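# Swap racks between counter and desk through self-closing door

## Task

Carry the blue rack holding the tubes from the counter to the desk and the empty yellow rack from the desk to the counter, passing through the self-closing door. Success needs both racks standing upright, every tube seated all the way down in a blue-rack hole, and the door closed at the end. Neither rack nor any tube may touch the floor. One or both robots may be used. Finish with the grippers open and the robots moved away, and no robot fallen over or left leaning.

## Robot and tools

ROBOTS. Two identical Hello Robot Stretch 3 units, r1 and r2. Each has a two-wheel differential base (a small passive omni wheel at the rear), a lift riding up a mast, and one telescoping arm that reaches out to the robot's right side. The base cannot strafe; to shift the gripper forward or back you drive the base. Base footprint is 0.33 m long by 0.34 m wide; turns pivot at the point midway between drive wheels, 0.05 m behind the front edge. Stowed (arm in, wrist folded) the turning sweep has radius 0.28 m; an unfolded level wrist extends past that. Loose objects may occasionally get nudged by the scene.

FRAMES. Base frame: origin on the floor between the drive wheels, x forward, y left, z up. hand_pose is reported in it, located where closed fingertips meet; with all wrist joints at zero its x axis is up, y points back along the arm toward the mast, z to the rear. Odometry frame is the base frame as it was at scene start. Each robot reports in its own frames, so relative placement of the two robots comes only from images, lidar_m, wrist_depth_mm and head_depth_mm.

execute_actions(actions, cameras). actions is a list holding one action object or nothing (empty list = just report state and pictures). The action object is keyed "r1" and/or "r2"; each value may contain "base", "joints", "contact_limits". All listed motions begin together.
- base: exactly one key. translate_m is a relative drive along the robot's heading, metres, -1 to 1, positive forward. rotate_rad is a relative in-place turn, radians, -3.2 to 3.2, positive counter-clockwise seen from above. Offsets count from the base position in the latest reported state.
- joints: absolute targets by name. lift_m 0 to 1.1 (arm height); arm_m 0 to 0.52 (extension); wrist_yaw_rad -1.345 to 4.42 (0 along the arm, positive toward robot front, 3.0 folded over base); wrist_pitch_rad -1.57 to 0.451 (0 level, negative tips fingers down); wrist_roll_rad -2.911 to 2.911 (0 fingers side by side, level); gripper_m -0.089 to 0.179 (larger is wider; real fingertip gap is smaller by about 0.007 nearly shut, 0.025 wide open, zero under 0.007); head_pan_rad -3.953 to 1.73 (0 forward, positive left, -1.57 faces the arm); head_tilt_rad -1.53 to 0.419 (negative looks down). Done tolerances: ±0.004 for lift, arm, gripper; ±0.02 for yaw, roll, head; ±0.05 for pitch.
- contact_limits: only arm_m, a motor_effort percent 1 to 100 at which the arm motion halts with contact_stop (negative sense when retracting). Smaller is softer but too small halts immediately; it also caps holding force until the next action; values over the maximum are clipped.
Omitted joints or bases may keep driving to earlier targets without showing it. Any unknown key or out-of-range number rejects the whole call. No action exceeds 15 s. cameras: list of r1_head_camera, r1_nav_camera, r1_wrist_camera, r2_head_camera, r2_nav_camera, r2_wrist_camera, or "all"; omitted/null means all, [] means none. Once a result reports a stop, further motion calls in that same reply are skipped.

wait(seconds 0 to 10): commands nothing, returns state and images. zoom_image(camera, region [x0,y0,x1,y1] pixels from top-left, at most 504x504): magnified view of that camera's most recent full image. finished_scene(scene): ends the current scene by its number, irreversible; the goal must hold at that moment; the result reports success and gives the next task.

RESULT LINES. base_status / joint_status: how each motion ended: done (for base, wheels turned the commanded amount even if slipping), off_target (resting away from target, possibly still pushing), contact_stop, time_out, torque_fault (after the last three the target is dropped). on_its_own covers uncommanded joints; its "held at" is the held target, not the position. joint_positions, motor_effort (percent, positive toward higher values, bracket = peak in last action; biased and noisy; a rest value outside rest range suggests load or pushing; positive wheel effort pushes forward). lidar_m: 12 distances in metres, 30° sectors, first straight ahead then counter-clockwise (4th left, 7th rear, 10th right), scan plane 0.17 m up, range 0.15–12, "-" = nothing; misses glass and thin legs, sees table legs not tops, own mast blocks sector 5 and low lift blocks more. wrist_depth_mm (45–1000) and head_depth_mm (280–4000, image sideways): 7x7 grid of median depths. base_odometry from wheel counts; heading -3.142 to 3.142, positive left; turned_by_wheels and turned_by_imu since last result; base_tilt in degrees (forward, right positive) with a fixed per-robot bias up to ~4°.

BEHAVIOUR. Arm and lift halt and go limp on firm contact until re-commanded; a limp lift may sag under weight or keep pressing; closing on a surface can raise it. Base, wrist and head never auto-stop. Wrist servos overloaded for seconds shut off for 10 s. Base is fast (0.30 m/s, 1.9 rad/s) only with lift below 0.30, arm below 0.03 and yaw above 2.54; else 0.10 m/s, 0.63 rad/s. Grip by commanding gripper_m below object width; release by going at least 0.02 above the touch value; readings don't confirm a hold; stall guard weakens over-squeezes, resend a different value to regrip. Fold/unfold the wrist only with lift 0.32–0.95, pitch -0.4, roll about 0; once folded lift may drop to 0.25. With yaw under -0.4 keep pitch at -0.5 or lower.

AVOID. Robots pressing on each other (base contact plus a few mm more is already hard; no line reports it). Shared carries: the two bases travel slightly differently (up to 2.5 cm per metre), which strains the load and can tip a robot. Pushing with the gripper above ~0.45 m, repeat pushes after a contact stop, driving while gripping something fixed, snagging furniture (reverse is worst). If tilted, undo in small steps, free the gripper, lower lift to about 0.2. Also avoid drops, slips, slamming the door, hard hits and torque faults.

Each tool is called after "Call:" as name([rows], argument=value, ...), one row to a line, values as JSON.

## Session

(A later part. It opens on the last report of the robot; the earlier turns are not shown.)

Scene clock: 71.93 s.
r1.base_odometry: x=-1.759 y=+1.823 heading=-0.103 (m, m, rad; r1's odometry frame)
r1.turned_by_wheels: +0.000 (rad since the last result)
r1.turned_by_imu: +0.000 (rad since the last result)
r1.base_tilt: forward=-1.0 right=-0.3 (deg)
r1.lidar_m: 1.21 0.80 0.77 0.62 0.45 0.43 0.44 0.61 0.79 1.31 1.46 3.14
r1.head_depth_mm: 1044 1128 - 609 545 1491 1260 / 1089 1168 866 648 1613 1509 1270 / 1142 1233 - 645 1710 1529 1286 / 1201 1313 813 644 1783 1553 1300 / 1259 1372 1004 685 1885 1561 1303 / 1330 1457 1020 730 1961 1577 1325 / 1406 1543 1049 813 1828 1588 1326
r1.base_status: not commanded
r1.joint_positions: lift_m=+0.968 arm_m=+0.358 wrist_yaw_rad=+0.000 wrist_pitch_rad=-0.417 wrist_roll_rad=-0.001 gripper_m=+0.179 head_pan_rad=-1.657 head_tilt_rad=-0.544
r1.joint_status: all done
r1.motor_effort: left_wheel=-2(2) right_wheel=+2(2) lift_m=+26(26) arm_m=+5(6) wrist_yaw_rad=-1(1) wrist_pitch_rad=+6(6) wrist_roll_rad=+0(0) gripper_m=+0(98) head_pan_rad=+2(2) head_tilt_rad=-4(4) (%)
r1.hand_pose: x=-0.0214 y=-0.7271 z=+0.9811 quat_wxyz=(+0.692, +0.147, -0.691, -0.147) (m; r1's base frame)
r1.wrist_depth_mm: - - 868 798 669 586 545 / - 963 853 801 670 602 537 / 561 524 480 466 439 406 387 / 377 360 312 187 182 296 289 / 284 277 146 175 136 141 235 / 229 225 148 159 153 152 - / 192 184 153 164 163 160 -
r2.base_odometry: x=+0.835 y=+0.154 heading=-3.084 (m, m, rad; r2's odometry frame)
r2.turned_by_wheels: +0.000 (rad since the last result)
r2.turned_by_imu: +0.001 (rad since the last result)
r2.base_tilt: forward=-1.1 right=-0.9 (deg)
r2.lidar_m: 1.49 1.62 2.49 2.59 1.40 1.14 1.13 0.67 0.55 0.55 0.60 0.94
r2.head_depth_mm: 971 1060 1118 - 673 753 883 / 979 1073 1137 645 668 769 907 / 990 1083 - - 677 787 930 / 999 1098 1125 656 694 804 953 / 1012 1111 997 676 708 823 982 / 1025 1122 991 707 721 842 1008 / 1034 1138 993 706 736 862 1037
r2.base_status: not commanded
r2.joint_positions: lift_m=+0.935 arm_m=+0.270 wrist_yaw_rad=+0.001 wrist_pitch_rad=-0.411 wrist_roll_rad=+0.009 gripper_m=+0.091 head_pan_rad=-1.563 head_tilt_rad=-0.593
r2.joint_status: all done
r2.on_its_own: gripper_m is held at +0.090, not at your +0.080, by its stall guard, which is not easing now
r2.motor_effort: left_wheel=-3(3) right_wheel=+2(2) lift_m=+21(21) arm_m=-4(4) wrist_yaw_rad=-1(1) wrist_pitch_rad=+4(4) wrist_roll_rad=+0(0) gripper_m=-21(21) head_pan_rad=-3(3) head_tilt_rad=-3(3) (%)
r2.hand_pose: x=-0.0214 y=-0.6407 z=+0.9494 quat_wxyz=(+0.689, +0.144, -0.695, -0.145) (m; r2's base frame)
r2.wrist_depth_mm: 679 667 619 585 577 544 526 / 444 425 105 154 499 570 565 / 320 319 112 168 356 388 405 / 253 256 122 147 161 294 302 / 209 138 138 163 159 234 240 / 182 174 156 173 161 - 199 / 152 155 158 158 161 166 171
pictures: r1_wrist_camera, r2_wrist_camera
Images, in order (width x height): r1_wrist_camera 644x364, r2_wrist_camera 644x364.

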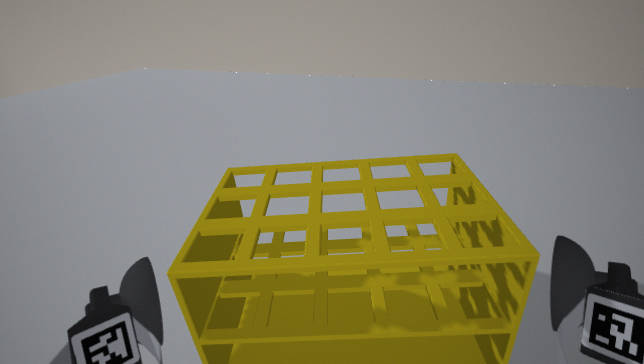

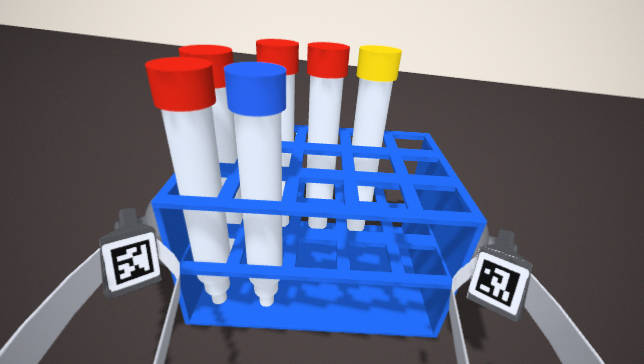

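Call:
execute_actions([
  {"r1":{"joints":{"lift_m":1.1}},"r2":{"joints":{"gripper_m":0.179}}},
], cameras=[])

Call:
execute_actions([
  {"r1":{"joints":{"wrist_pitch_rad":-0.95,"arm_m":0.42}},"r2":{"joints":{"arm_m":0.15,"lift_m":0.98}}},
], cameras=["r1_wrist_camera","r1_head_camera"])

Scene clock: 74.77 s.
r1.base_odometry: x=-1.759 y=+1.823 heading=-0.103 (m, m, rad; r1's odometry frame)
r1.turned_by_wheels: +0.000 (rad since the last result)
r1.turned_by_imu: +0.000 (rad since the last result)
r1.base_tilt: forward=-0.9 right=-0.2 (deg)
r1.lidar_m: 1.21 0.80 0.77 0.62 0.45 0.43 0.44 0.61 0.79 1.31 1.47 3.14
r1.head_depth_mm: 1073 1137 904 638 545 1495 1261 / 1103 1204 925 647 1612 1514 1275 / - - 896 659 1726 1526 1280 / 1194 1322 814 670 1791 1544 1293 / 1260 1377 989 685 1889 1558 1307 / 1328 1457 1020 730 1957 1576 1317 / 1405 1549 1048 813 1837 1596 1328
r1.base_status: not commanded
r1.joint_positions: lift_m=+1.098 arm_m=+0.358 wrist_yaw_rad=+0.000 wrist_pitch_rad=-0.417 wrist_roll_rad=-0.001 gripper_m=+0.179 head_pan_rad=-1.657 head_tilt_rad=-0.544
r1.joint_status: all done
joint sent to its limit — the command would take r1.lift_m past its upper limit, so that joint was sent only as far as its limit.
r1.motor_effort: left_wheel=-2(1) right_wheel=+2(2) lift_m=+38(37) arm_m=+5(4) wrist_yaw_rad=-1(1) wrist_pitch_rad=+5(5) wrist_roll_rad=+0(0) gripper_m=+0(0) head_pan_rad=+1(1) head_tilt_rad=-4(4) (%)
r1.hand_pose: x=-0.0214 y=-0.7271 z=+1.1104 quat_wxyz=(+0.692, +0.147, -0.691, -0.147) (m; r1's base frame)
r1.wrist_depth_mm: - - 897 766 685 591 541 / - - 980 833 718 633 578 / - 963 859 856 739 687 599 / 709 664 625 602 576 547 527 / 522 508 489 477 457 439 434 / 422 418 398 385 374 363 - / 354 337 333 310 304 309 -
r2.base_odometry: x=+0.835 y=+0.154 heading=-3.084 (m, m, rad; r2's odometry frame)
r2.turned_by_wheels: +0.000 (rad since the last result)
r2.turned_by_imu: +0.001 (rad since the last result)
r2.base_tilt: forward=-1.1 right=-0.8 (deg)
r2.lidar_m: 1.49 1.62 2.49 2.59 1.40 1.14 1.13 0.67 0.55 0.55 0.60 0.94
r2.head_depth_mm: 971 1063 1116 - 671 753 883 / 980 1075 1137 646 667 769 906 / 989 1089 - - 678 786 932 / 999 1098 1087 657 693 804 955 / 1014 1111 997 669 706 823 980 / 1023 1127 994 707 721 842 1009 / 1035 1138 990 708 737 863 1038
r2.base_status: not commanded
r2.joint_positions: lift_m=+0.935 arm_m=+0.270 wrist_yaw_rad=+0.001 wrist_pitch_rad=-0.417 wrist_roll_rad=+0.009 gripper_m=+0.179 head_pan_rad=-1.563 head_tilt_rad=-0.593
r2.joint_status: all done
r2.motor_effort: left_wheel=-2(3) right_wheel=+2(2) lift_m=+22(22) arm_m=-3(3) wrist_yaw_rad=+0(0) wrist_pitch_rad=+6(7) wrist_roll_rad=+0(1) gripper_m=+1(88) head_pan_rad=-4(3) head_tilt_rad=-2(3) (%)
r2.hand_pose: x=-0.0214 y=-0.6398 z=+0.9479 quat_wxyz=(+0.689, +0.146, -0.695, -0.147) (m; r2's base frame)
r2.wrist_depth_mm: 677 646 631 583 584 561 526 / 438 411 105 152 482 562 562 / 316 311 110 167 329 381 394 / 251 253 122 147 159 289 298 / 212 138 138 162 157 230 238 / - 174 158 175 169 185 199 / 152 154 156 159 162 164 167
pictures: none
No camera images: the call's "cameras" was empty. Leave "cameras" out to get every camera's image.

Scene clock: 76.90 s.
r1.base_odometry: x=-1.759 y=+1.823 heading=-0.103 (m, m, rad; r1's odometry frame)
r1.turned_by_wheels: +0.000 (rad since the last result)
r1.turned_by_imu: +0.000 (rad since the last result)
r1.base_tilt: forward=-1.0 right=-0.3 (deg)
r1.lidar_m: 1.22 0.80 0.77 0.62 0.45 0.43 0.45 0.61 0.79 1.31 1.46 3.14
r1.head_depth_mm: 1074 1135 905 638 546 1497 1258 / 1114 1198 924 647 1615 1517 1272 / - 1250 863 659 1720 1532 1285 / 1205 1328 762 669 1796 1539 1292 / 1262 1372 999 686 1885 1559 1303 / 1330 1453 1018 730 1952 1569 1318 / 1402 1555 1045 812 1821 1597 1329
r1.base_status: not commanded
r1.joint_positions: lift_m=+1.098 arm_m=+0.420 wrist_yaw_rad=+0.000 wrist_pitch_rad=-0.956 wrist_roll_rad=-0.001 gripper_m=+0.179 head_pan_rad=-1.657 head_tilt_rad=-0.544
r1.joint_status: all done
r1.motor_effort: left_wheel=-2(2) right_wheel=+2(2) lift_m=+38(38) arm_m=+5(7) wrist_yaw_rad=-1(1) wrist_pitch_rad=+2(5) wrist_roll_rad=+0(0) gripper_m=+1(2) head_pan_rad=+2(2) head_tilt_rad=-3(4) (%)
r1.hand_pose: x=-0.0216 y=-0.6926 z=+1.0130 quat_wxyz=(+0.628, +0.326, -0.627, -0.325) (m; r1's base frame)
r1.wrist_depth_mm: 401 396 378 372 352 348 337 / 360 347 337 330 319 309 303 / 320 314 300 296 286 278 273 / 290 284 218 213 208 258 251 / 262 259 204 200 168 233 235 / 240 238 224 197 203 217 - / 225 217 215 212 209 204 -
r2.base_odometry: x=+0.835 y=+0.154 heading=-3.084 (m, m, rad; r2's odometry frame)
r2.turned_by_wheels: +0.000 (rad since the last result)
r2.turned_by_imu: +0.001 (rad since the last result)
r2.base_tilt: forward=-1.1 right=-0.8 (deg)
r2.lidar_m: 1.49 1.62 2.50 2.59 1.40 1.14 1.13 0.67 0.55 0.55 0.60 0.94
r2.head_depth_mm: 970 1060 1127 743 679 752 882 / 980 1074 - - 693 769 907 / 993 1085 1147 - 706 787 930 / 1000 1102 1062 663 712 804 953 / 1010 1107 998 662 708 822 981 / 1019 1124 993 707 721 841 1008 / 1034 1138 992 707 737 862 1036
r2.base_status: not commanded
r2.joint_positions: lift_m=+0.980 arm_m=+0.150 wrist_yaw_rad=+0.001 wrist_pitch_rad=-0.417 wrist_roll_rad=+0.009 gripper_m=+0.179 head_pan_rad=-1.563 head_tilt_rad=-0.593
r2.joint_status: all done
r2.motor_effort: left_wheel=-2(3) right_wheel=+2(2) lift_m=+27(29) arm_m=-3(4) wrist_yaw_rad=-1(1) wrist_pitch_rad=+6(6) wrist_roll_rad=+0(1) gripper_m=+0(0) head_pan_rad=-3(4) head_tilt_rad=-2(2) (%)
r2.hand_pose: x=-0.0214 y=-0.5198 z=+0.9927 quat_wxyz=(+0.689, +0.146, -0.695, -0.147) (m; r2's base frame)
r2.wrist_depth_mm: 794 762 729 712 680 642 621 / 565 592 611 279 682 678 649 / 403 423 410 282 453 493 520 / 319 331 320 289 340 371 386 / 271 271 275 283 288 307 307 / - 258 243 236 242 243 257 / 416 365 319 242 223 213 215
pictures: r1_head_camera (sideways: a quarter turn clockwise sets it upright), r1_wrist_camera
Images, in order (width x height): r1_head_camera 896x504, r1_wrist_camera 644x364.

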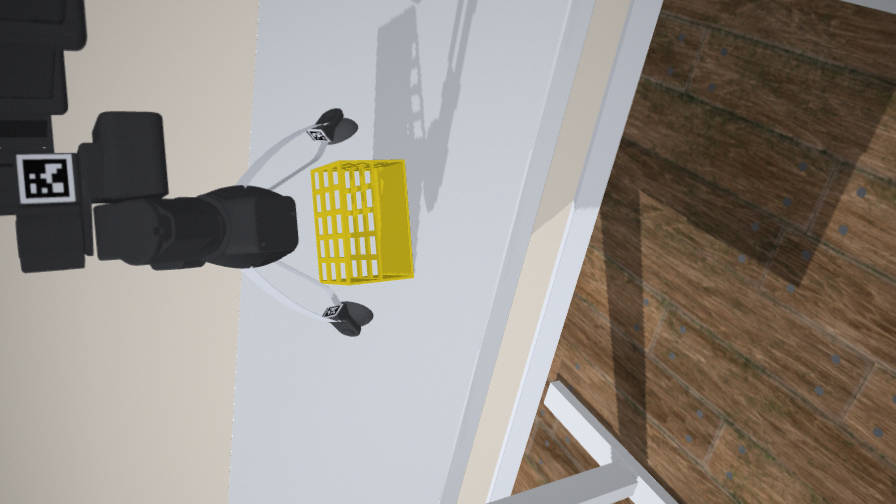

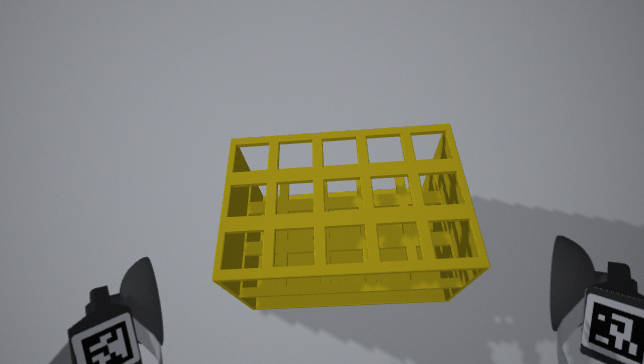

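Call:
execute_actions([
  {"r1":{"joints":{"lift_m":1.07,"arm_m":0.468}},"r2":{"base":{"translate_m":-0.30},"joints":{"wrist_yaw_rad":1.57,"wrist_pitch_rad":-0.55,"head_pan_rad":-1.2}}},
], cameras=["r1_wrist_camera","r1_head_camera"])

Scene clock: 81.77 s.
r1.base_odometry: x=-1.759 y=+1.823 heading=-0.103 (m, m, rad; r1's odometry frame)
r1.turned_by_wheels: +0.000 (rad since the last result)
r1.turned_by_imu: +0.001 (rad since the last result)
r1.base_tilt: forward=-1.0 right=-0.3 (deg)
r1.lidar_m: 1.21 0.80 0.77 0.61 0.45 0.43 0.45 0.60 0.79 1.30 1.47 3.15
r1.head_depth_mm: - 1147 904 637 545 1496 1257 / 1098 1189 928 648 1612 1512 1271 / - 1279 836 659 1708 1527 1282 / 1184 1321 761 669 1794 1545 1291 / 1265 1372 1003 685 1882 1560 1303 / 1330 1460 1018 729 1954 1574 1314 / 1404 1549 1043 812 1831 1591 1325
r1.base_status: not commanded
r1.joint_positions: lift_m=+1.070 arm_m=+0.468 wrist_yaw_rad=+0.000 wrist_pitch_rad=-0.957 wrist_roll_rad=-0.001 gripper_m=+0.179 head_pan_rad=-1.657 head_tilt_rad=-0.544
r1.joint_status: all done
r1.motor_effort: left_wheel=-2(1) right_wheel=+2(2) lift_m=+26(36) arm_m=+6(5) wrist_yaw_rad=-1(1) wrist_pitch_rad=+2(2) wrist_roll_rad=+0(0) gripper_m=+0(0) head_pan_rad=+3(2) head_tilt_rad=-4(3) (%)
r1.hand_pose: x=-0.0216 y=-0.7403 z=+0.9856 quat_wxyz=(+0.628, +0.326, -0.627, -0.326) (m; r1's base frame)
r1.wrist_depth_mm: 358 345 336 321 315 301 296 / 317 308 298 285 281 272 266 / 281 274 266 262 253 249 240 / 253 249 241 230 226 222 220 / 231 226 143 138 134 156 205 / 213 210 140 166 126 134 - / 199 188 126 179 148 126 -
r2.base_odometry: x=+1.134 y=+0.171 heading=-3.084 (m, m, rad; r2's odometry frame)
r2.turned_by_wheels: +0.000 (rad since the last result)
r2.turned_by_imu: +0.000 (rad since the last result)
r2.base_tilt: forward=-1.2 right=-0.9 (deg)
r2.lidar_m: 1.78 1.94 2.65 2.14 1.05 0.84 0.84 0.91 0.50 0.50 0.55 0.86
r2.head_depth_mm: 946 1025 999 712 - 666 745 / 985 1074 1002 712 - 715 809 / 1031 1123 997 776 - 774 887 / 1081 1182 946 709 713 833 976 / 1133 1243 737 709 775 878 1094 / 1191 1303 992 738 838 984 1241 / 1255 1381 991 790 920 1107 1265
r2.base_status: done
r2.joint_positions: lift_m=+0.980 arm_m=+0.150 wrist_yaw_rad=+1.568 wrist_pitch_rad=-0.561 wrist_roll_rad=+0.009 gripper_m=+0.179 head_pan_rad=-1.207 head_tilt_rad=-0.593
r2.joint_status: all done
r2.motor_effort: left_wheel=-2(7) right_wheel=+2(3) lift_m=+27(27) arm_m=-3(4) wrist_yaw_rad=+1(0) wrist_pitch_rad=+4(5) wrist_roll_rad=+0(0) gripper_m=+1(0) head_pan_rad=+4(27) head_tilt_rad=-2(2) (%)
r2.hand_pose: x=+0.1827 y=-0.2961 z=+0.9618 quat_wxyz=(+0.618, +0.620, -0.345, +0.338) (m; r2's base frame)
r2.wrist_depth_mm: - - - - - 667 648 / - - - - - 537 458 / - - - - - 529 353 / - - - - - 497 305 / - - - - - 525 263 / - - - - 974 523 244 / - - - - 892 419 279
pictures: r1_head_camera (sideways: a quarter turn clockwise sets it upright), r1_wrist_camera
Images, in order (width x height): r1_head_camera 896x504, r1_wrist_camera 644x364.

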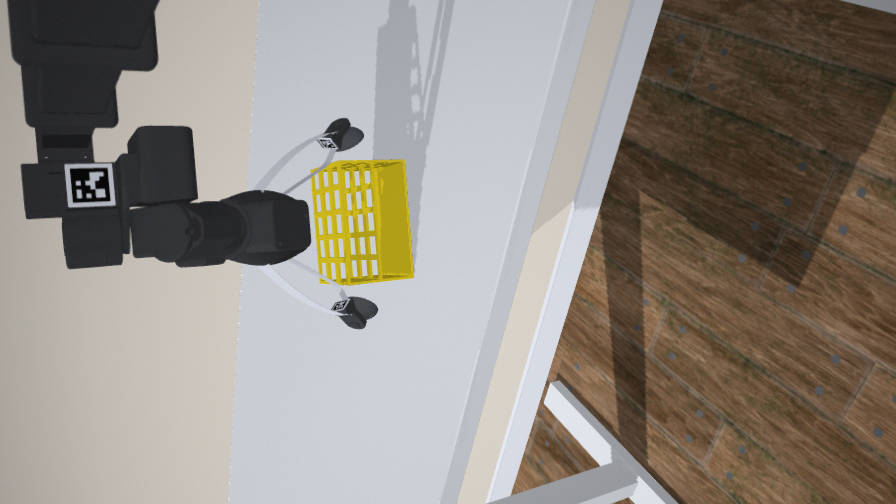

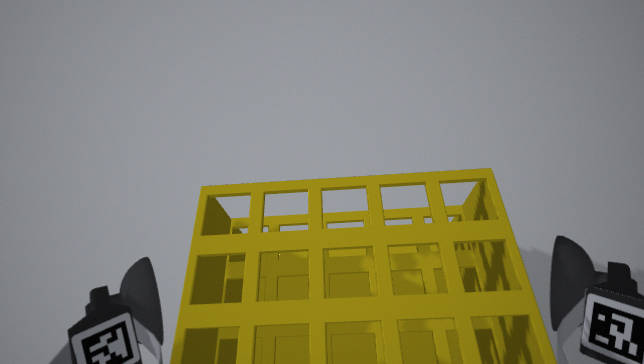

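Call:
execute_actions([
  {"r1":{"joints":{"gripper_m":0.098}},"r2":{"joints":{"arm_m":0.50,"gripper_m":0.15}}},
], cameras=["r1_wrist_camera","r1_head_camera","r2_wrist_camera","r2_head_camera"])

Scene clock: 85.97 s.
r1.base_odometry: x=-1.759 y=+1.823 heading=-0.103 (m, m, rad; r1's odometry frame)
r1.turned_by_wheels: +0.000 (rad since the last result)
r1.turned_by_imu: +0.000 (rad since the last result)
r1.base_tilt: forward=-0.9 right=-0.4 (deg)
r1.lidar_m: 1.22 0.80 0.77 0.62 0.45 0.43 0.45 0.60 0.79 1.30 1.47 3.16
r1.head_depth_mm: - 1141 903 638 545 1500 1266 / 1098 1190 929 648 1605 1517 1268 / - 1276 834 659 1721 1526 1280 / 1182 1328 761 670 1800 1541 1294 / 1264 1382 999 686 1879 1563 1306 / 1333 1452 1020 731 1960 1582 1317 / 1408 1548 1048 812 1833 1593 1325
r1.base_status: not commanded
r1.joint_positions: lift_m=+1.070 arm_m=+0.468 wrist_yaw_rad=+0.000 wrist_pitch_rad=-0.908 wrist_roll_rad=+0.000 gripper_m=+0.102 head_pan_rad=-1.657 head_tilt_rad=-0.544
r1.joint_status: gripper_m off_target (ended at +0.102, target +0.098)
r1.motor_effort: left_wheel=-1(2) right_wheel=+2(2) lift_m=+22(27) arm_m=+6(5) wrist_yaw_rad=+0(0) wrist_pitch_rad=-13(16) wrist_roll_rad=+0(2) gripper_m=-21(100) head_pan_rad=+2(2) head_tilt_rad=-3(3) (%)
r1.hand_pose: x=-0.0216 y=-0.7512 z=+0.9923 quat_wxyz=(+0.636, +0.310, -0.635, -0.311) (m; r1's base frame)
r1.wrist_depth_mm: 407 391 381 362 354 336 327 / 346 337 328 319 310 301 288 / 308 303 290 281 274 268 261 / 275 267 262 253 248 241 235 / 246 240 179 187 145 191 215 / 224 222 157 174 137 143 200 / 206 - 129 156 125 134 -
r2.base_odometry: x=+1.134 y=+0.171 heading=-3.084 (m, m, rad; r2's odometry frame)
r2.turned_by_wheels: +0.000 (rad since the last result)
r2.turned_by_imu: +0.001 (rad since the last result)
r2.base_tilt: forward=-1.1 right=-0.8 (deg)
r2.lidar_m: 1.78 1.94 2.66 2.16 1.05 0.85 0.84 0.91 0.50 0.50 0.55 0.86
r2.head_depth_mm: 948 1022 1061 713 575 649 744 / 987 1066 1058 711 610 701 808 / 1031 1127 1030 681 661 758 884 / 1079 1182 943 693 705 824 976 / 1136 1250 737 710 768 904 1090 / 1183 1296 993 740 839 998 1241 / 1257 1377 990 788 921 1117 1294
r2.base_status: not commanded
r2.joint_positions: lift_m=+0.980 arm_m=+0.500 wrist_yaw_rad=+1.569 wrist_pitch_rad=-0.561 wrist_roll_rad=+0.009 gripper_m=+0.150 head_pan_rad=-1.207 head_tilt_rad=-0.593
r2.joint_status: all done
r2.motor_effort: left_wheel=-2(2) right_wheel=+2(2) lift_m=+27(27) arm_m=+3(3) wrist_yaw_rad=+1(2) wrist_pitch_rad=+4(4) wrist_roll_rad=+0(0) gripper_m=+0(88) head_pan_rad=+3(4) head_tilt_rad=-3(1) (%)
r2.hand_pose: x=+0.1827 y=-0.6452 z=+0.9618 quat_wxyz=(+0.618, +0.620, -0.345, +0.338) (m; r2's base frame)
r2.wrist_depth_mm: - - - 238 541 617 646 / - - - 245 389 438 460 / - - 347 202 310 340 352 / - - 262 191 258 282 290 / - - 226 218 229 246 244 / - 189 197 201 204 - 211 / 175 173 176 178 180 182 187
pictures: r1_head_camera (sideways: a quarter turn clockwise sets it upright), r1_wrist_camera, r2_head_camera (sideways: a quarter turn clockwise sets it upright), r2_wrist_camera
Images, in order (width x height): r1_head_camera 896x504, r1_wrist_camera 644x364, r2_head_camera 896x504, r2_wrist_camera 644x364.

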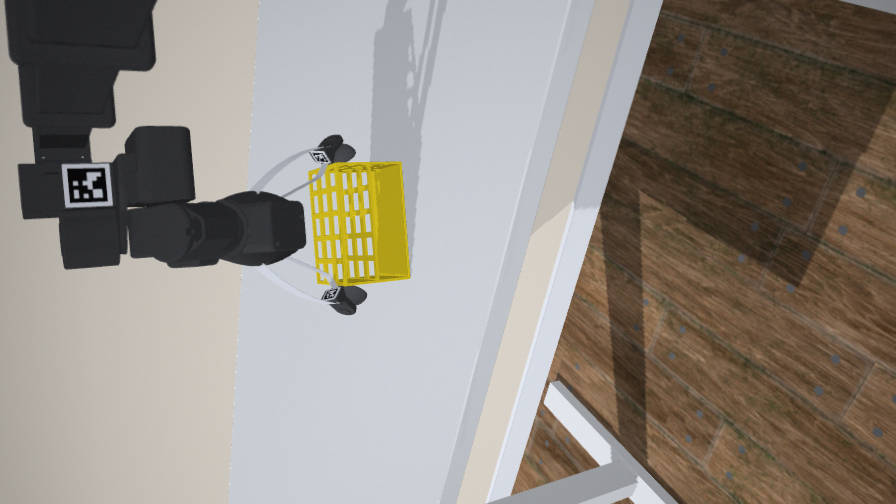

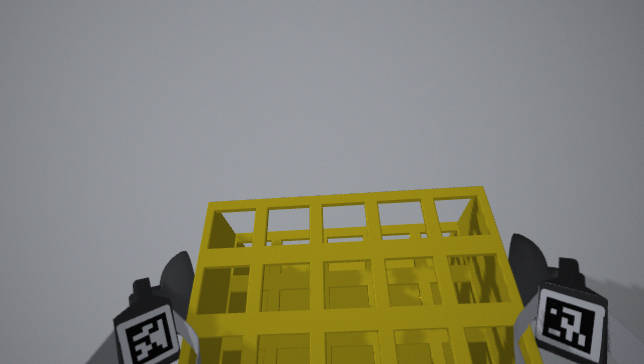

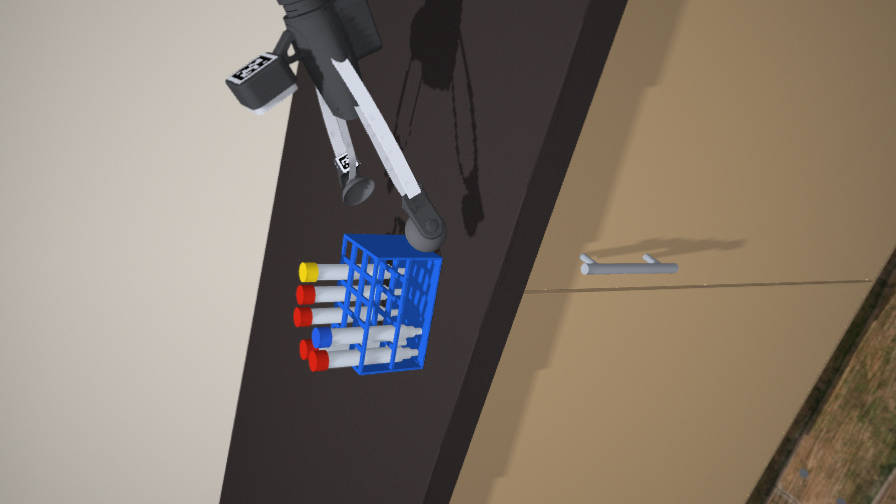

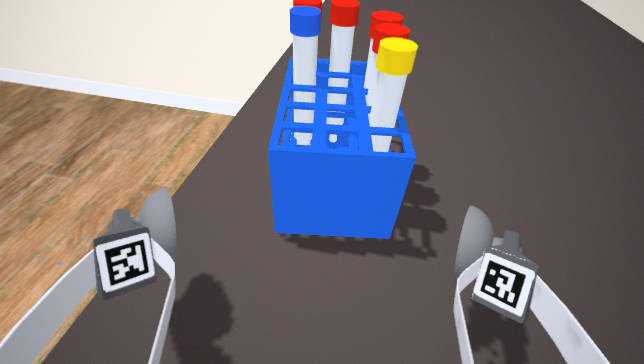

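Call:
execute_actions([
  {"r1":{"joints":{"gripper_m":0.179,"lift_m":1.075}},"r2":{"base":{"translate_m":0.105},"joints":{"arm_m":0.511,"lift_m":0.974,"head_pan_rad":-1.3}}},
], cameras=["r2_wrist_camera","r2_head_camera"])

Scene clock: 89.17 s.
r1.base_odometry: x=-1.759 y=+1.823 heading=-0.103 (m, m, rad; r1's odometry frame)
r1.turned_by_wheels: +0.000 (rad since the last result)
r1.turned_by_imu: +0.000 (rad since the last result)
r1.base_tilt: forward=-1.0 right=-0.3 (deg)
r1.lidar_m: 1.22 0.80 0.77 0.62 0.45 0.43 0.45 0.61 0.79 1.31 1.47 3.15
r1.head_depth_mm: - 1141 901 637 545 1490 1263 / 1094 1187 928 646 1613 1514 1272 / - 1270 886 656 1720 1524 1281 / 1180 1324 783 669 1802 1540 1294 / 1263 1373 1025 683 1887 1564 1304 / 1333 1456 1016 728 1951 1576 1312 / 1404 1549 1045 810 1828 1587 1329
r1.base_status: not commanded
r1.joint_positions: lift_m=+1.075 arm_m=+0.468 wrist_yaw_rad=+0.000 wrist_pitch_rad=-0.956 wrist_roll_rad=+0.000 gripper_m=+0.179 head_pan_rad=-1.657 head_tilt_rad=-0.544
r1.joint_status: all done
r1.motor_effort: left_wheel=-1(1) right_wheel=+1(1) lift_m=+34(38) arm_m=+5(5) wrist_yaw_rad=+1(0) wrist_pitch_rad=+2(13) wrist_roll_rad=+0(0) gripper_m=+0(98) head_pan_rad=+2(1) head_tilt_rad=-3(4) (%)
r1.hand_pose: x=-0.0216 y=-0.7406 z=+0.9904 quat_wxyz=(+0.628, +0.325, -0.627, -0.326) (m; r1's base frame)
r1.wrist_depth_mm: 370 359 347 334 320 311 300 / 321 316 309 294 285 281 273 / 289 283 273 266 257 254 247 / 259 254 249 241 237 229 225 / 236 232 160 144 139 205 209 / 218 216 156 169 132 159 - / 202 197 127 151 123 125 -
r2.base_odometry: x=+1.030 y=+0.165 heading=-3.084 (m, m, rad; r2's odometry frame)
r2.turned_by_wheels: +0.000 (rad since the last result)
r2.turned_by_imu: +0.001 (rad since the last result)
r2.base_tilt: forward=-1.1 right=-0.8 (deg)
r2.lidar_m: 1.68 1.83 2.64 2.41 1.18 0.95 0.94 0.64 0.52 0.51 0.57 0.89
r2.head_depth_mm: 946 1005 899 714 591 673 775 / 977 1060 896 710 610 715 831 / 1012 1101 1062 697 663 764 895 / 1053 1152 804 682 704 818 969 / 1092 1199 995 689 750 879 1057 / 1134 1255 994 735 802 953 1215 / 1183 1287 991 765 862 1037 1272
r2.base_status: done
r2.joint_positions: lift_m=+0.974 arm_m=+0.511 wrist_yaw_rad=+1.569 wrist_pitch_rad=-0.562 wrist_roll_rad=+0.009 gripper_m=+0.150 head_pan_rad=-1.293 head_tilt_rad=-0.593
r2.joint_status: all done
r2.motor_effort: left_wheel=-2(3) right_wheel=+2(8) lift_m=+22(21) arm_m=+3(4) wrist_yaw_rad=+1(0) wrist_pitch_rad=+4(4) wrist_roll_rad=+0(1) gripper_m=+0(0) head_pan_rad=-4(14) head_tilt_rad=-1(2) (%)
r2.hand_pose: x=+0.1826 y=-0.6562 z=+0.9559 quat_wxyz=(+0.618, +0.620, -0.345, +0.338) (m; r2's base frame)
r2.wrist_depth_mm: - - - 584 562 582 613 / - - - 153 390 430 436 / - - 309 169 109 330 341 / - - 237 156 92 274 279 / - - 188 140 123 239 235 / - 184 117 118 145 - 206 / 173 167 102 102 139 178 180
pictures: r2_head_camera (sideways: a quarter turn clockwise sets it upright), r2_wrist_camera
Images, in order (width x height): r2_head_camera 896x504, r2_wrist_camera 644x364.

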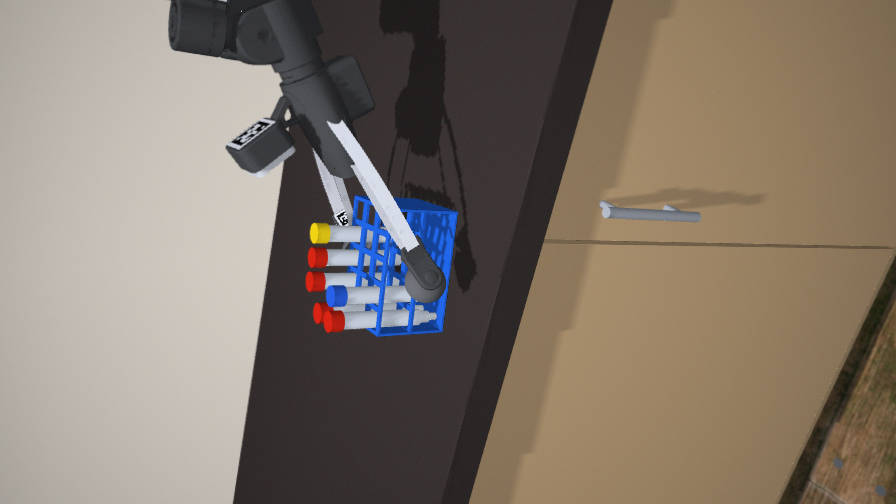

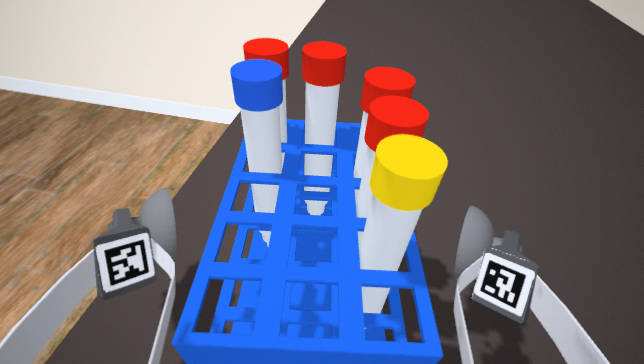

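Call:
execute_actions([
  {"r1":{"joints":{"arm_m":0.25,"lift_m":1.09}},"r2":{"joints":{"gripper_m":0.10}}},
], cameras=["r2_wrist_camera","r2_head_camera"])

Call:
zoom_image(camera="r2_head_camera", region=[280, 120, 500, 360])

Scene clock: 92.50 s.
r1.base_odometry: x=-1.759 y=+1.823 heading=-0.103 (m, m, rad; r1's odometry frame)
r1.turned_by_wheels: +0.000 (rad since the last result)
r1.turned_by_imu: +0.000 (rad since the last result)
r1.base_tilt: forward=-1.0 right=-0.3 (deg)
r1.lidar_m: 1.22 0.80 0.77 0.62 0.45 0.43 0.45 0.60 0.79 1.30 1.47 3.12
r1.head_depth_mm: 1077 1124 901 637 544 1495 1259 / - - 929 621 1608 1511 1269 / - - - 654 1711 1528 1282 / 1178 1314 1044 666 1790 1544 1296 / 1263 1377 993 677 1874 1565 1303 / 1337 1456 1016 731 1945 1574 1319 / 1413 1548 1041 812 1835 1590 1324
r1.base_status: not commanded
r1.joint_positions: lift_m=+1.090 arm_m=+0.250 wrist_yaw_rad=+0.000 wrist_pitch_rad=-0.958 wrist_roll_rad=+0.000 gripper_m=+0.179 head_pan_rad=-1.657 head_tilt_rad=-0.544
r1.joint_status: all done
r1.motor_effort: left_wheel=-1(1) right_wheel=+1(0) lift_m=+38(43) arm_m=-5(6) wrist_yaw_rad=+0(0) wrist_pitch_rad=+2(3) wrist_roll_rad=+0(0) gripper_m=+2(0) head_pan_rad=+2(2) head_tilt_rad=-3(3) (%)
r1.hand_pose: x=-0.0216 y=-0.5231 z=+1.0050 quat_wxyz=(+0.628, +0.326, -0.627, -0.326) (m; r1's base frame)
r1.wrist_depth_mm: 391 385 359 278 327 331 324 / 350 334 327 307 300 298 292 / 308 299 298 286 281 269 265 / - 277 266 259 253 249 242 / - - 245 238 234 228 225 / - - - 221 218 211 - / - - - - 202 197 -
r2.base_odometry: x=+1.030 y=+0.165 heading=-3.084 (m, m, rad; r2's odometry frame)
r2.turned_by_wheels: +0.000 (rad since the last result)
r2.turned_by_imu: +0.001 (rad since the last result)
r2.base_tilt: forward=-1.2 right=-0.8 (deg)
r2.lidar_m: 1.68 1.83 2.65 2.42 1.18 0.95 0.94 0.64 0.52 0.51 0.57 0.89
r2.head_depth_mm: 946 1007 896 713 590 674 774 / 974 1060 896 712 610 715 830 / 1010 1101 1066 701 664 762 894 / 1050 1151 719 681 705 816 966 / 1090 1199 992 690 750 880 1058 / 1134 1256 992 737 804 947 1214 / 1178 1291 988 766 864 1037 1268
r2.base_status: not commanded
r2.joint_positions: lift_m=+0.974 arm_m=+0.511 wrist_yaw_rad=+1.569 wrist_pitch_rad=-0.550 wrist_roll_rad=+0.009 gripper_m=+0.101 head_pan_rad=-1.293 head_tilt_rad=-0.593
r2.joint_status: all done
r2.motor_effort: left_wheel=-3(3) right_wheel=+3(3) lift_m=+22(21) arm_m=+3(3) wrist_yaw_rad=+0(0) wrist_pitch_rad=+0(5) wrist_roll_rad=+0(0) gripper_m=-11(89) head_pan_rad=-4(4) head_tilt_rad=-3(2) (%)
r2.hand_pose: x=+0.1846 y=-0.6562 z=+0.9585 quat_wxyz=(+0.616, +0.618, -0.349, +0.342) (m; r2's base frame)
r2.wrist_depth_mm: - - - 629 605 636 648 / - - - 154 430 447 461 / - - 331 171 113 342 356 / - - 244 157 94 280 285 / - - 179 136 109 243 241 / - 186 118 118 132 207 207 / - 171 102 103 140 179 183
pictures: r2_head_camera (sideways: a quarter turn clockwise sets it upright), r2_wrist_camera
Images, in order (width x height): r2_head_camera 896x504, r2_wrist_camera 644x364.

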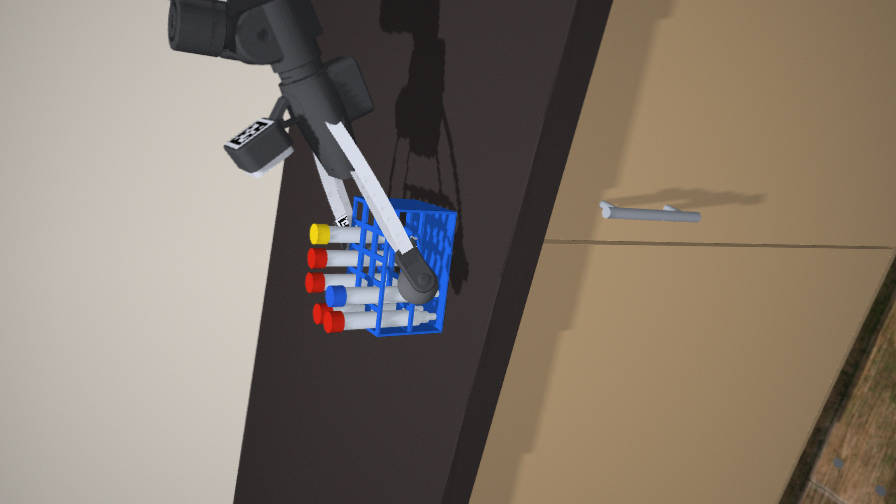

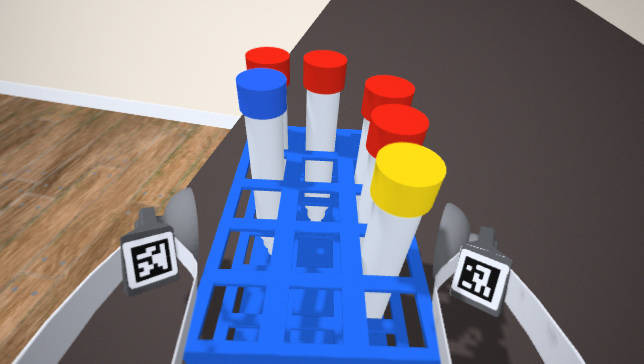

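Region (280, 120, 500, 360) of r2_head_camera's 896x504 image, scaled by 2.100, with more detail than that image has; it fills the left 462 columns of this view, and the rest is white.

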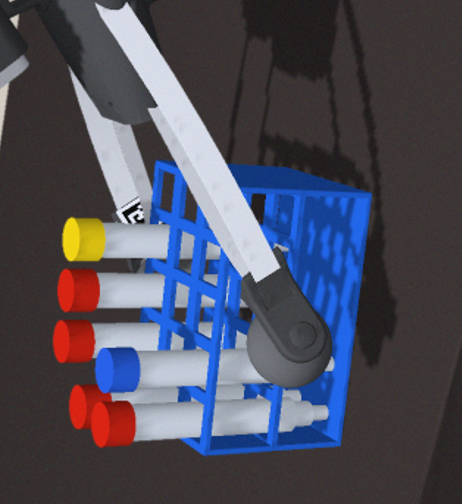

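Call:
execute_actions([
  {"r1":{"base":{"rotate_rad":-0.52},"joints":{"wrist_pitch_rad":-0.55,"lift_m":1.095}},"r2":{"joints":{"gripper_m":0.13,"lift_m":1.0}}},
], cameras=[])

Call:
execute_actions([
  {"r1":{"base":{"translate_m":0.545},"joints":{"wrist_yaw_rad":-1.05,"head_pan_rad":-1.9}},"r2":{"joints":{"gripper_m":0.085}}},
], cameras=["r2_wrist_camera","r2_head_camera","r1_head_camera"])

Call:
zoom_image(camera="r2_head_camera", region=[280, 120, 500, 360])

Scene clock: 96.37 s.
r1.base_odometry: x=-1.759 y=+1.823 heading=-0.623 (m, m, rad; r1's odometry frame)
r1.turned_by_wheels: -0.520 (rad since the last result)
r1.turned_by_imu: -0.527 (rad since the last result)
r1.base_tilt: forward=-1.0 right=-0.3 (deg)
r1.lidar_m: 3.06 1.22 0.80 0.77 0.61 0.45 0.43 0.45 0.61 0.79 1.31 1.47
r1.head_depth_mm: 1087 1161 1255 1373 1439 1442 1257 / - - 1275 676 553 1506 1274 / - - 840 658 560 1492 1251 / 1041 1161 861 670 568 1505 1275 / 1047 1150 988 679 558 1563 1308 / 1046 1138 1018 691 562 1575 1318 / 1044 1143 1044 704 571 1590 1328
r1.base_status: done
r1.joint_positions: lift_m=+1.095 arm_m=+0.250 wrist_yaw_rad=+0.000 wrist_pitch_rad=-0.568 wrist_roll_rad=+0.000 gripper_m=+0.179 head_pan_rad=-1.657 head_tilt_rad=-0.544
r1.joint_status: all done
r1.motor_effort: left_wheel=+2(6) right_wheel=-2(4) lift_m=+38(35) arm_m=-6(5) wrist_yaw_rad=+0(1) wrist_pitch_rad=+6(5) wrist_roll_rad=-1(0) gripper_m=+0(0) head_pan_rad=+3(2) head_tilt_rad=-3(3) (%)
r1.hand_pose: x=-0.0216 y=-0.5984 z=+1.0753 quat_wxyz=(+0.679, +0.198, -0.678, -0.198) (m; r1's base frame)
r1.wrist_depth_mm: 701 700 694 715 731 711 518 / 773 754 729 771 762 774 513 / 644 612 580 554 840 823 533 / 501 478 455 441 452 800 534 / 408 396 387 367 359 833 522 / 345 342 325 323 310 816 - / 299 286 286 277 268 722 -
r2.base_odometry: x=+1.030 y=+0.165 heading=-3.084 (m, m, rad; r2's odometry frame)
r2.turned_by_wheels: +0.000 (rad since the last result)
r2.turned_by_imu: +0.001 (rad since the last result)
r2.base_tilt: forward=-1.2 right=-0.8 (deg)
r2.lidar_m: 1.68 1.82 2.65 2.41 1.18 0.95 0.94 0.64 0.52 0.51 0.56 0.89
r2.head_depth_mm: 946 - 944 712 590 674 772 / 974 1055 895 711 610 715 829 / 1013 1100 1058 683 663 764 894 / 1053 1149 968 694 704 815 967 / 1091 1193 992 691 751 879 1056 / 1131 1253 992 736 801 948 1217 / 1180 1288 990 765 863 1031 1263
r2.base_status: not commanded
r2.joint_positions: lift_m=+1.000 arm_m=+0.511 wrist_yaw_rad=+1.569 wrist_pitch_rad=-0.563 wrist_roll_rad=+0.009 gripper_m=+0.130 head_pan_rad=-1.293 head_tilt_rad=-0.593
r2.joint_status: all done
r2.motor_effort: left_wheel=-3(3) right_wheel=+1(3) lift_m=+27(29) arm_m=+3(3) wrist_yaw_rad=+0(0) wrist_pitch_rad=+5(6) wrist_roll_rad=+0(0) gripper_m=+0(80) head_pan_rad=-3(4) head_tilt_rad=-3(3) (%)
r2.hand_pose: x=+0.1825 y=-0.6561 z=+0.9815 quat_wxyz=(+0.618, +0.620, -0.345, +0.338) (m; r2's base frame)
r2.wrist_depth_mm: - - - 724 650 691 670 / - - - 453 466 481 503 / - - - 169 369 378 392 / - - 283 185 287 309 320 / - - 219 160 107 271 270 / - 210 196 145 139 232 233 / - 191 153 154 189 202 207
pictures: none
No camera images: the call's "cameras" was empty. Leave "cameras" out to get every camera's image.

Scene clock: 103.03 s.
r1.base_odometry: x=-1.317 y=+1.505 heading=-0.623 (m, m, rad; r1's odometry frame)
r1.turned_by_wheels: +0.000 (rad since the last result)
r1.turned_by_imu: -0.001 (rad since the last result)
r1.base_tilt: forward=-0.9 right=-0.3 (deg)
r1.lidar_m: 2.80 1.09 0.89 0.77 0.80 1.01 0.98 1.02 0.95 1.26 1.05 1.77
r1.head_depth_mm: - 1289 951 632 1156 1343 1248 / - 1239 975 647 1697 1507 1270 / - 1219 998 656 1667 1528 1281 / 1124 1225 859 643 571 1550 1292 / - - - 679 559 1561 1304 / - - 900 691 560 1576 1311 / 992 1071 976 704 547 1544 1327
r1.base_status: done
r1.joint_positions: lift_m=+1.095 arm_m=+0.250 wrist_yaw_rad=-1.048 wrist_pitch_rad=-0.568 wrist_roll_rad=+0.000 gripper_m=+0.179 head_pan_rad=-1.893 head_tilt_rad=-0.544
r1.joint_status: all done
r1.motor_effort: left_wheel=+3(6) right_wheel=-3(1) lift_m=+38(38) arm_m=-5(6) wrist_yaw_rad=-2(2) wrist_pitch_rad=+6(6) wrist_roll_rad=+0(0) gripper_m=+1(1) head_pan_rad=-3(15) head_tilt_rad=-3(3) (%)
r1.hand_pose: x=-0.1975 y=-0.4966 z=+1.0754 quat_wxyz=(+0.489, -0.168, -0.687, -0.512) (m; r1's base frame)
r1.wrist_depth_mm: 647 835 - 924 827 739 666 / 685 797 825 979 903 815 703 / 642 618 574 563 542 799 751 / 495 480 457 445 423 881 808 / 405 340 324 369 358 - 871 / 341 254 308 319 307 - - / 298 221 272 276 276 - -
r2.base_odometry: x=+1.030 y=+0.165 heading=-3.084 (m, m, rad; r2's odometry frame)
r2.turned_by_wheels: +0.000 (rad since the last result)
r2.turned_by_imu: +0.002 (rad since the last result)
r2.base_tilt: forward=-1.2 right=-0.8 (deg)
r2.lidar_m: 1.68 1.83 2.64 2.43 1.18 0.95 0.94 0.64 0.52 0.51 0.57 0.88
r2.head_depth_mm: 943 - 946 711 591 674 773 / 974 1056 896 711 611 714 829 / 1009 1099 1061 694 663 762 897 / 1050 1153 1057 692 704 815 966 / 1087 1202 993 692 750 879 1060 / 1133 1251 994 737 802 951 1214 / 1179 1292 989 766 862 1035 1264
r2.base_status: not commanded
r2.joint_positions: lift_m=+1.000 arm_m=+0.511 wrist_yaw_rad=+1.569 wrist_pitch_rad=-0.563 wrist_roll_rad=+0.009 gripper_m=+0.085 head_pan_rad=-1.293 head_tilt_rad=-0.593
r2.joint_status: all done
r2.motor_effort: left_wheel=-2(2) right_wheel=+1(2) lift_m=+26(27) arm_m=+3(3) wrist_yaw_rad=+1(1) wrist_pitch_rad=+5(5) wrist_roll_rad=+1(0) gripper_m=-4(83) head_pan_rad=-4(4) head_tilt_rad=-2(2) (%)
r2.hand_pose: x=+0.1825 y=-0.6561 z=+0.9815 quat_wxyz=(+0.618, +0.620, -0.344, +0.338) (m; r2's base frame)
r2.wrist_depth_mm: - - - 723 641 683 680 / - - - 454 463 487 500 / - - - 167 369 378 385 / - - 289 183 207 311 315 / - - 167 165 106 264 270 / - - 206 147 129 230 234 / - 191 170 154 191 201 205
pictures: r1_head_camera (sideways: a quarter turn clockwise sets it upright), r2_head_camera (sideways: a quarter turn clockwise sets it upright), r2_wrist_camera
Images, in order (width x height): r1_head_camera 896x504, r2_head_camera 896x504, r2_wrist_camera 644x364.

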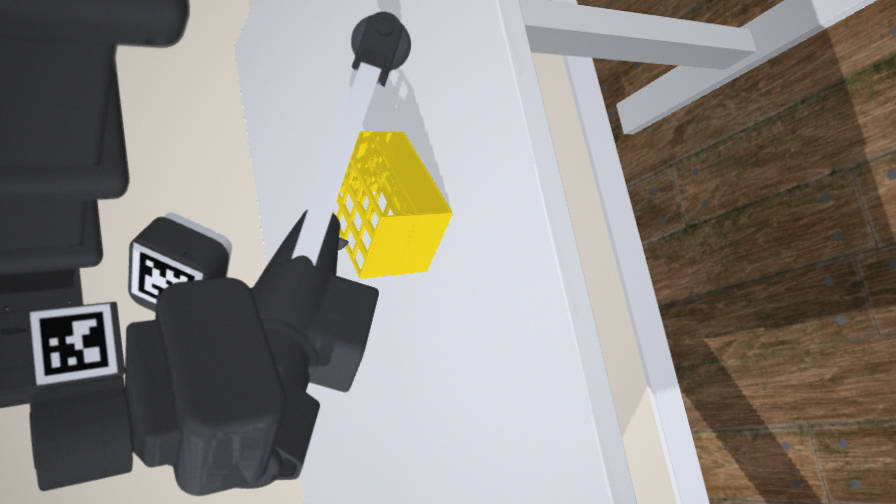

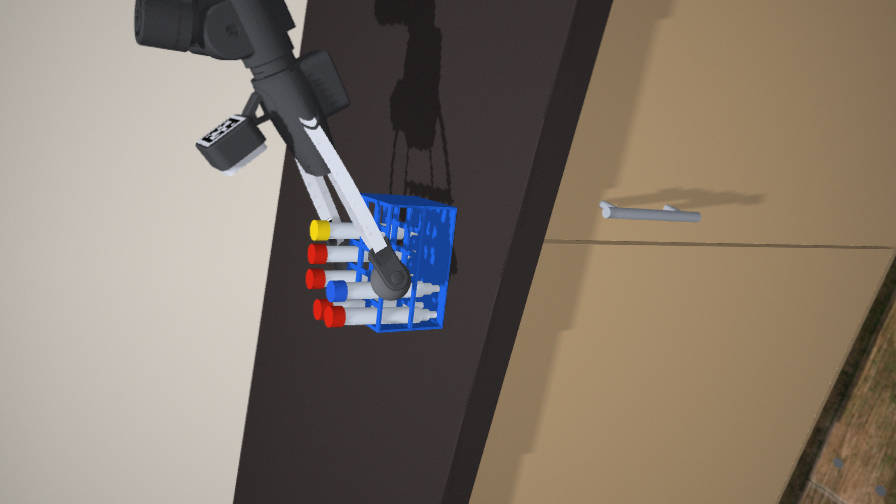

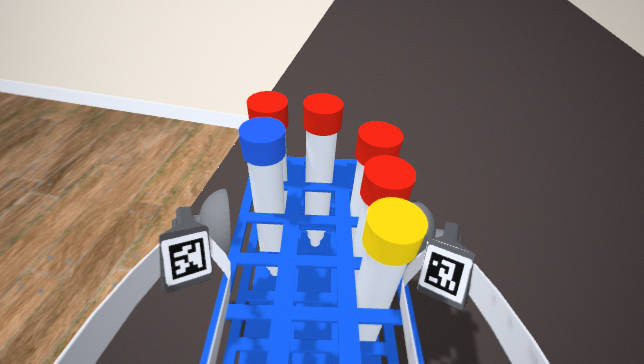

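Region (280, 120, 500, 360) of r2_head_camera's 896x504 image, scaled by 2.100, with more detail than that image has; it fills the left 462 columns of this view, and the rest is white.

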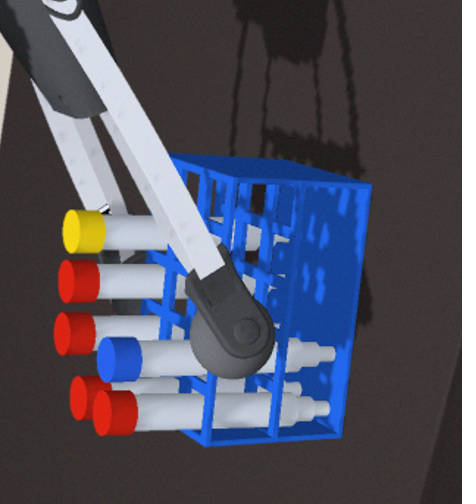

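Call:
execute_actions([
  {"r1":{"joints":{"arm_m":0.412,"gripper_m":0.15}},"r2":{"joints":{"gripper_m":0.042}}},
], cameras=["r2_wrist_camera","r1_wrist_camera","r1_head_camera"])

Scene clock: 106.13 s.
r1.base_odometry: x=-1.317 y=+1.505 heading=-0.623 (m, m, rad; r1's odometry frame)
r1.turned_by_wheels: +0.000 (rad since the last result)
r1.turned_by_imu: +0.000 (rad since the last result)
r1.base_tilt: forward=-1.0 right=-0.4 (deg)
r1.lidar_m: 2.80 1.09 0.89 0.77 0.80 1.02 0.98 1.01 0.95 1.26 1.05 1.77
r1.head_depth_mm: - 1293 903 635 1158 1345 1251 / - 1251 917 647 1705 1497 1272 / - 1221 756 654 1666 1521 1282 / - 1187 917 644 571 1541 1295 / 1080 - 935 680 558 1561 1305 / - - 1005 692 560 1574 1316 / 997 1100 1042 703 546 1545 1323
r1.base_status: not commanded
r1.joint_positions: lift_m=+1.095 arm_m=+0.412 wrist_yaw_rad=-1.049 wrist_pitch_rad=-0.568 wrist_roll_rad=+0.000 gripper_m=+0.150 head_pan_rad=-1.893 head_tilt_rad=-0.544
r1.joint_status: all done
r1.motor_effort: left_wheel=+3(2) right_wheel=-2(2) lift_m=+38(38) arm_m=+5(5) wrist_yaw_rad=-1(2) wrist_pitch_rad=+5(6) wrist_roll_rad=-1(1) gripper_m=+1(98) head_pan_rad=-3(3) head_tilt_rad=-3(3) (%)
r1.hand_pose: x=-0.1976 y=-0.6576 z=+1.0754 quat_wxyz=(+0.488, -0.168, -0.687, -0.512) (m; r1's base frame)
r1.wrist_depth_mm: 527 641 823 966 803 719 654 / 546 667 801 - 868 765 697 / 562 624 592 554 540 519 512 / 495 483 466 445 429 413 398 / 401 395 381 372 359 345 340 / 340 342 325 241 271 304 300 / 298 - 282 224 229 261 -
r2.base_odometry: x=+1.030 y=+0.165 heading=-3.084 (m, m, rad; r2's odometry frame)
r2.turned_by_wheels: +0.000 (rad since the last result)
r2.turned_by_imu: +0.001 (rad since the last result)
r2.base_tilt: forward=-1.2 right=-0.9 (deg)
r2.lidar_m: 1.68 1.83 2.64 2.42 1.18 0.95 0.94 0.64 0.52 0.52 0.57 0.89
r2.head_depth_mm: 942 - 945 714 591 673 773 / 977 1052 897 711 611 715 828 / 1012 1101 1060 709 663 761 893 / 1049 1151 1057 692 705 817 971 / 1090 1199 992 691 752 880 1058 / 1135 1253 994 737 804 951 1214 / 1179 1287 993 767 863 1033 1265
r2.base_status: not commanded
r2.joint_positions: lift_m=+1.000 arm_m=+0.511 wrist_yaw_rad=+1.569 wrist_pitch_rad=-0.566 wrist_roll_rad=+0.009 gripper_m=+0.043 head_pan_rad=-1.293 head_tilt_rad=-0.593
r2.joint_status: all done
r2.motor_effort: left_wheel=-3(2) right_wheel=+2(2) lift_m=+27(27) arm_m=+3(3) wrist_yaw_rad=+0(0) wrist_pitch_rad=+6(6) wrist_roll_rad=+0(1) gripper_m=-19(96) head_pan_rad=-4(3) head_tilt_rad=-2(3) (%)
r2.hand_pose: x=+0.1820 y=-0.6561 z=+0.9809 quat_wxyz=(+0.619, +0.621, -0.344, +0.337) (m; r2's base frame)
r2.wrist_depth_mm: - - - 714 624 665 682 / - - - 452 467 484 493 / - - - 164 363 376 382 / - - 284 181 282 310 315 / - - 177 164 106 263 265 / - - 180 146 130 230 233 / - 189 157 129 190 203 205
pictures: r1_head_camera (sideways: a quarter turn clockwise sets it upright), r1_wrist_camera, r2_wrist_camera
Images, in order (width x height): r1_head_camera 896x504, r1_wrist_camera 644x364, r2_wrist_camera 644x364.

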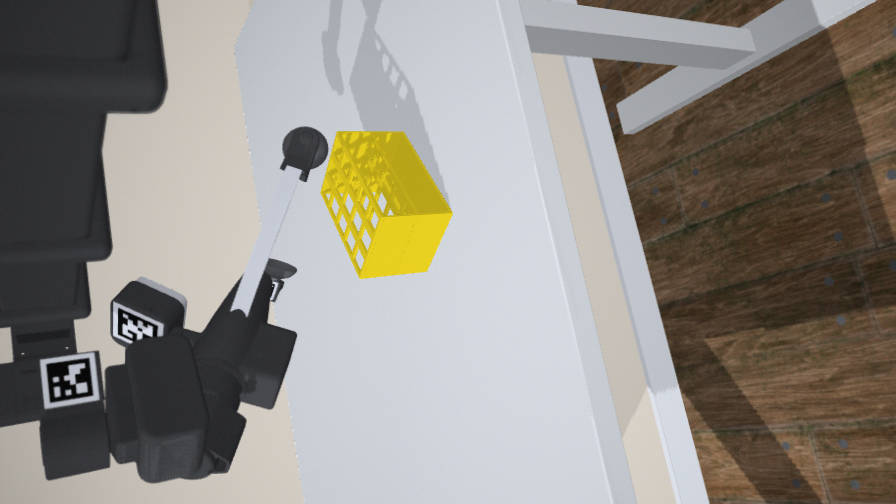

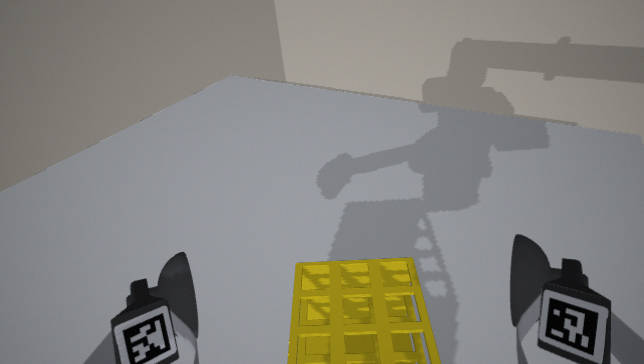

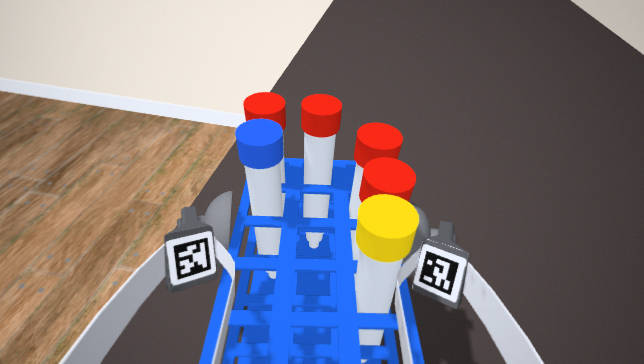

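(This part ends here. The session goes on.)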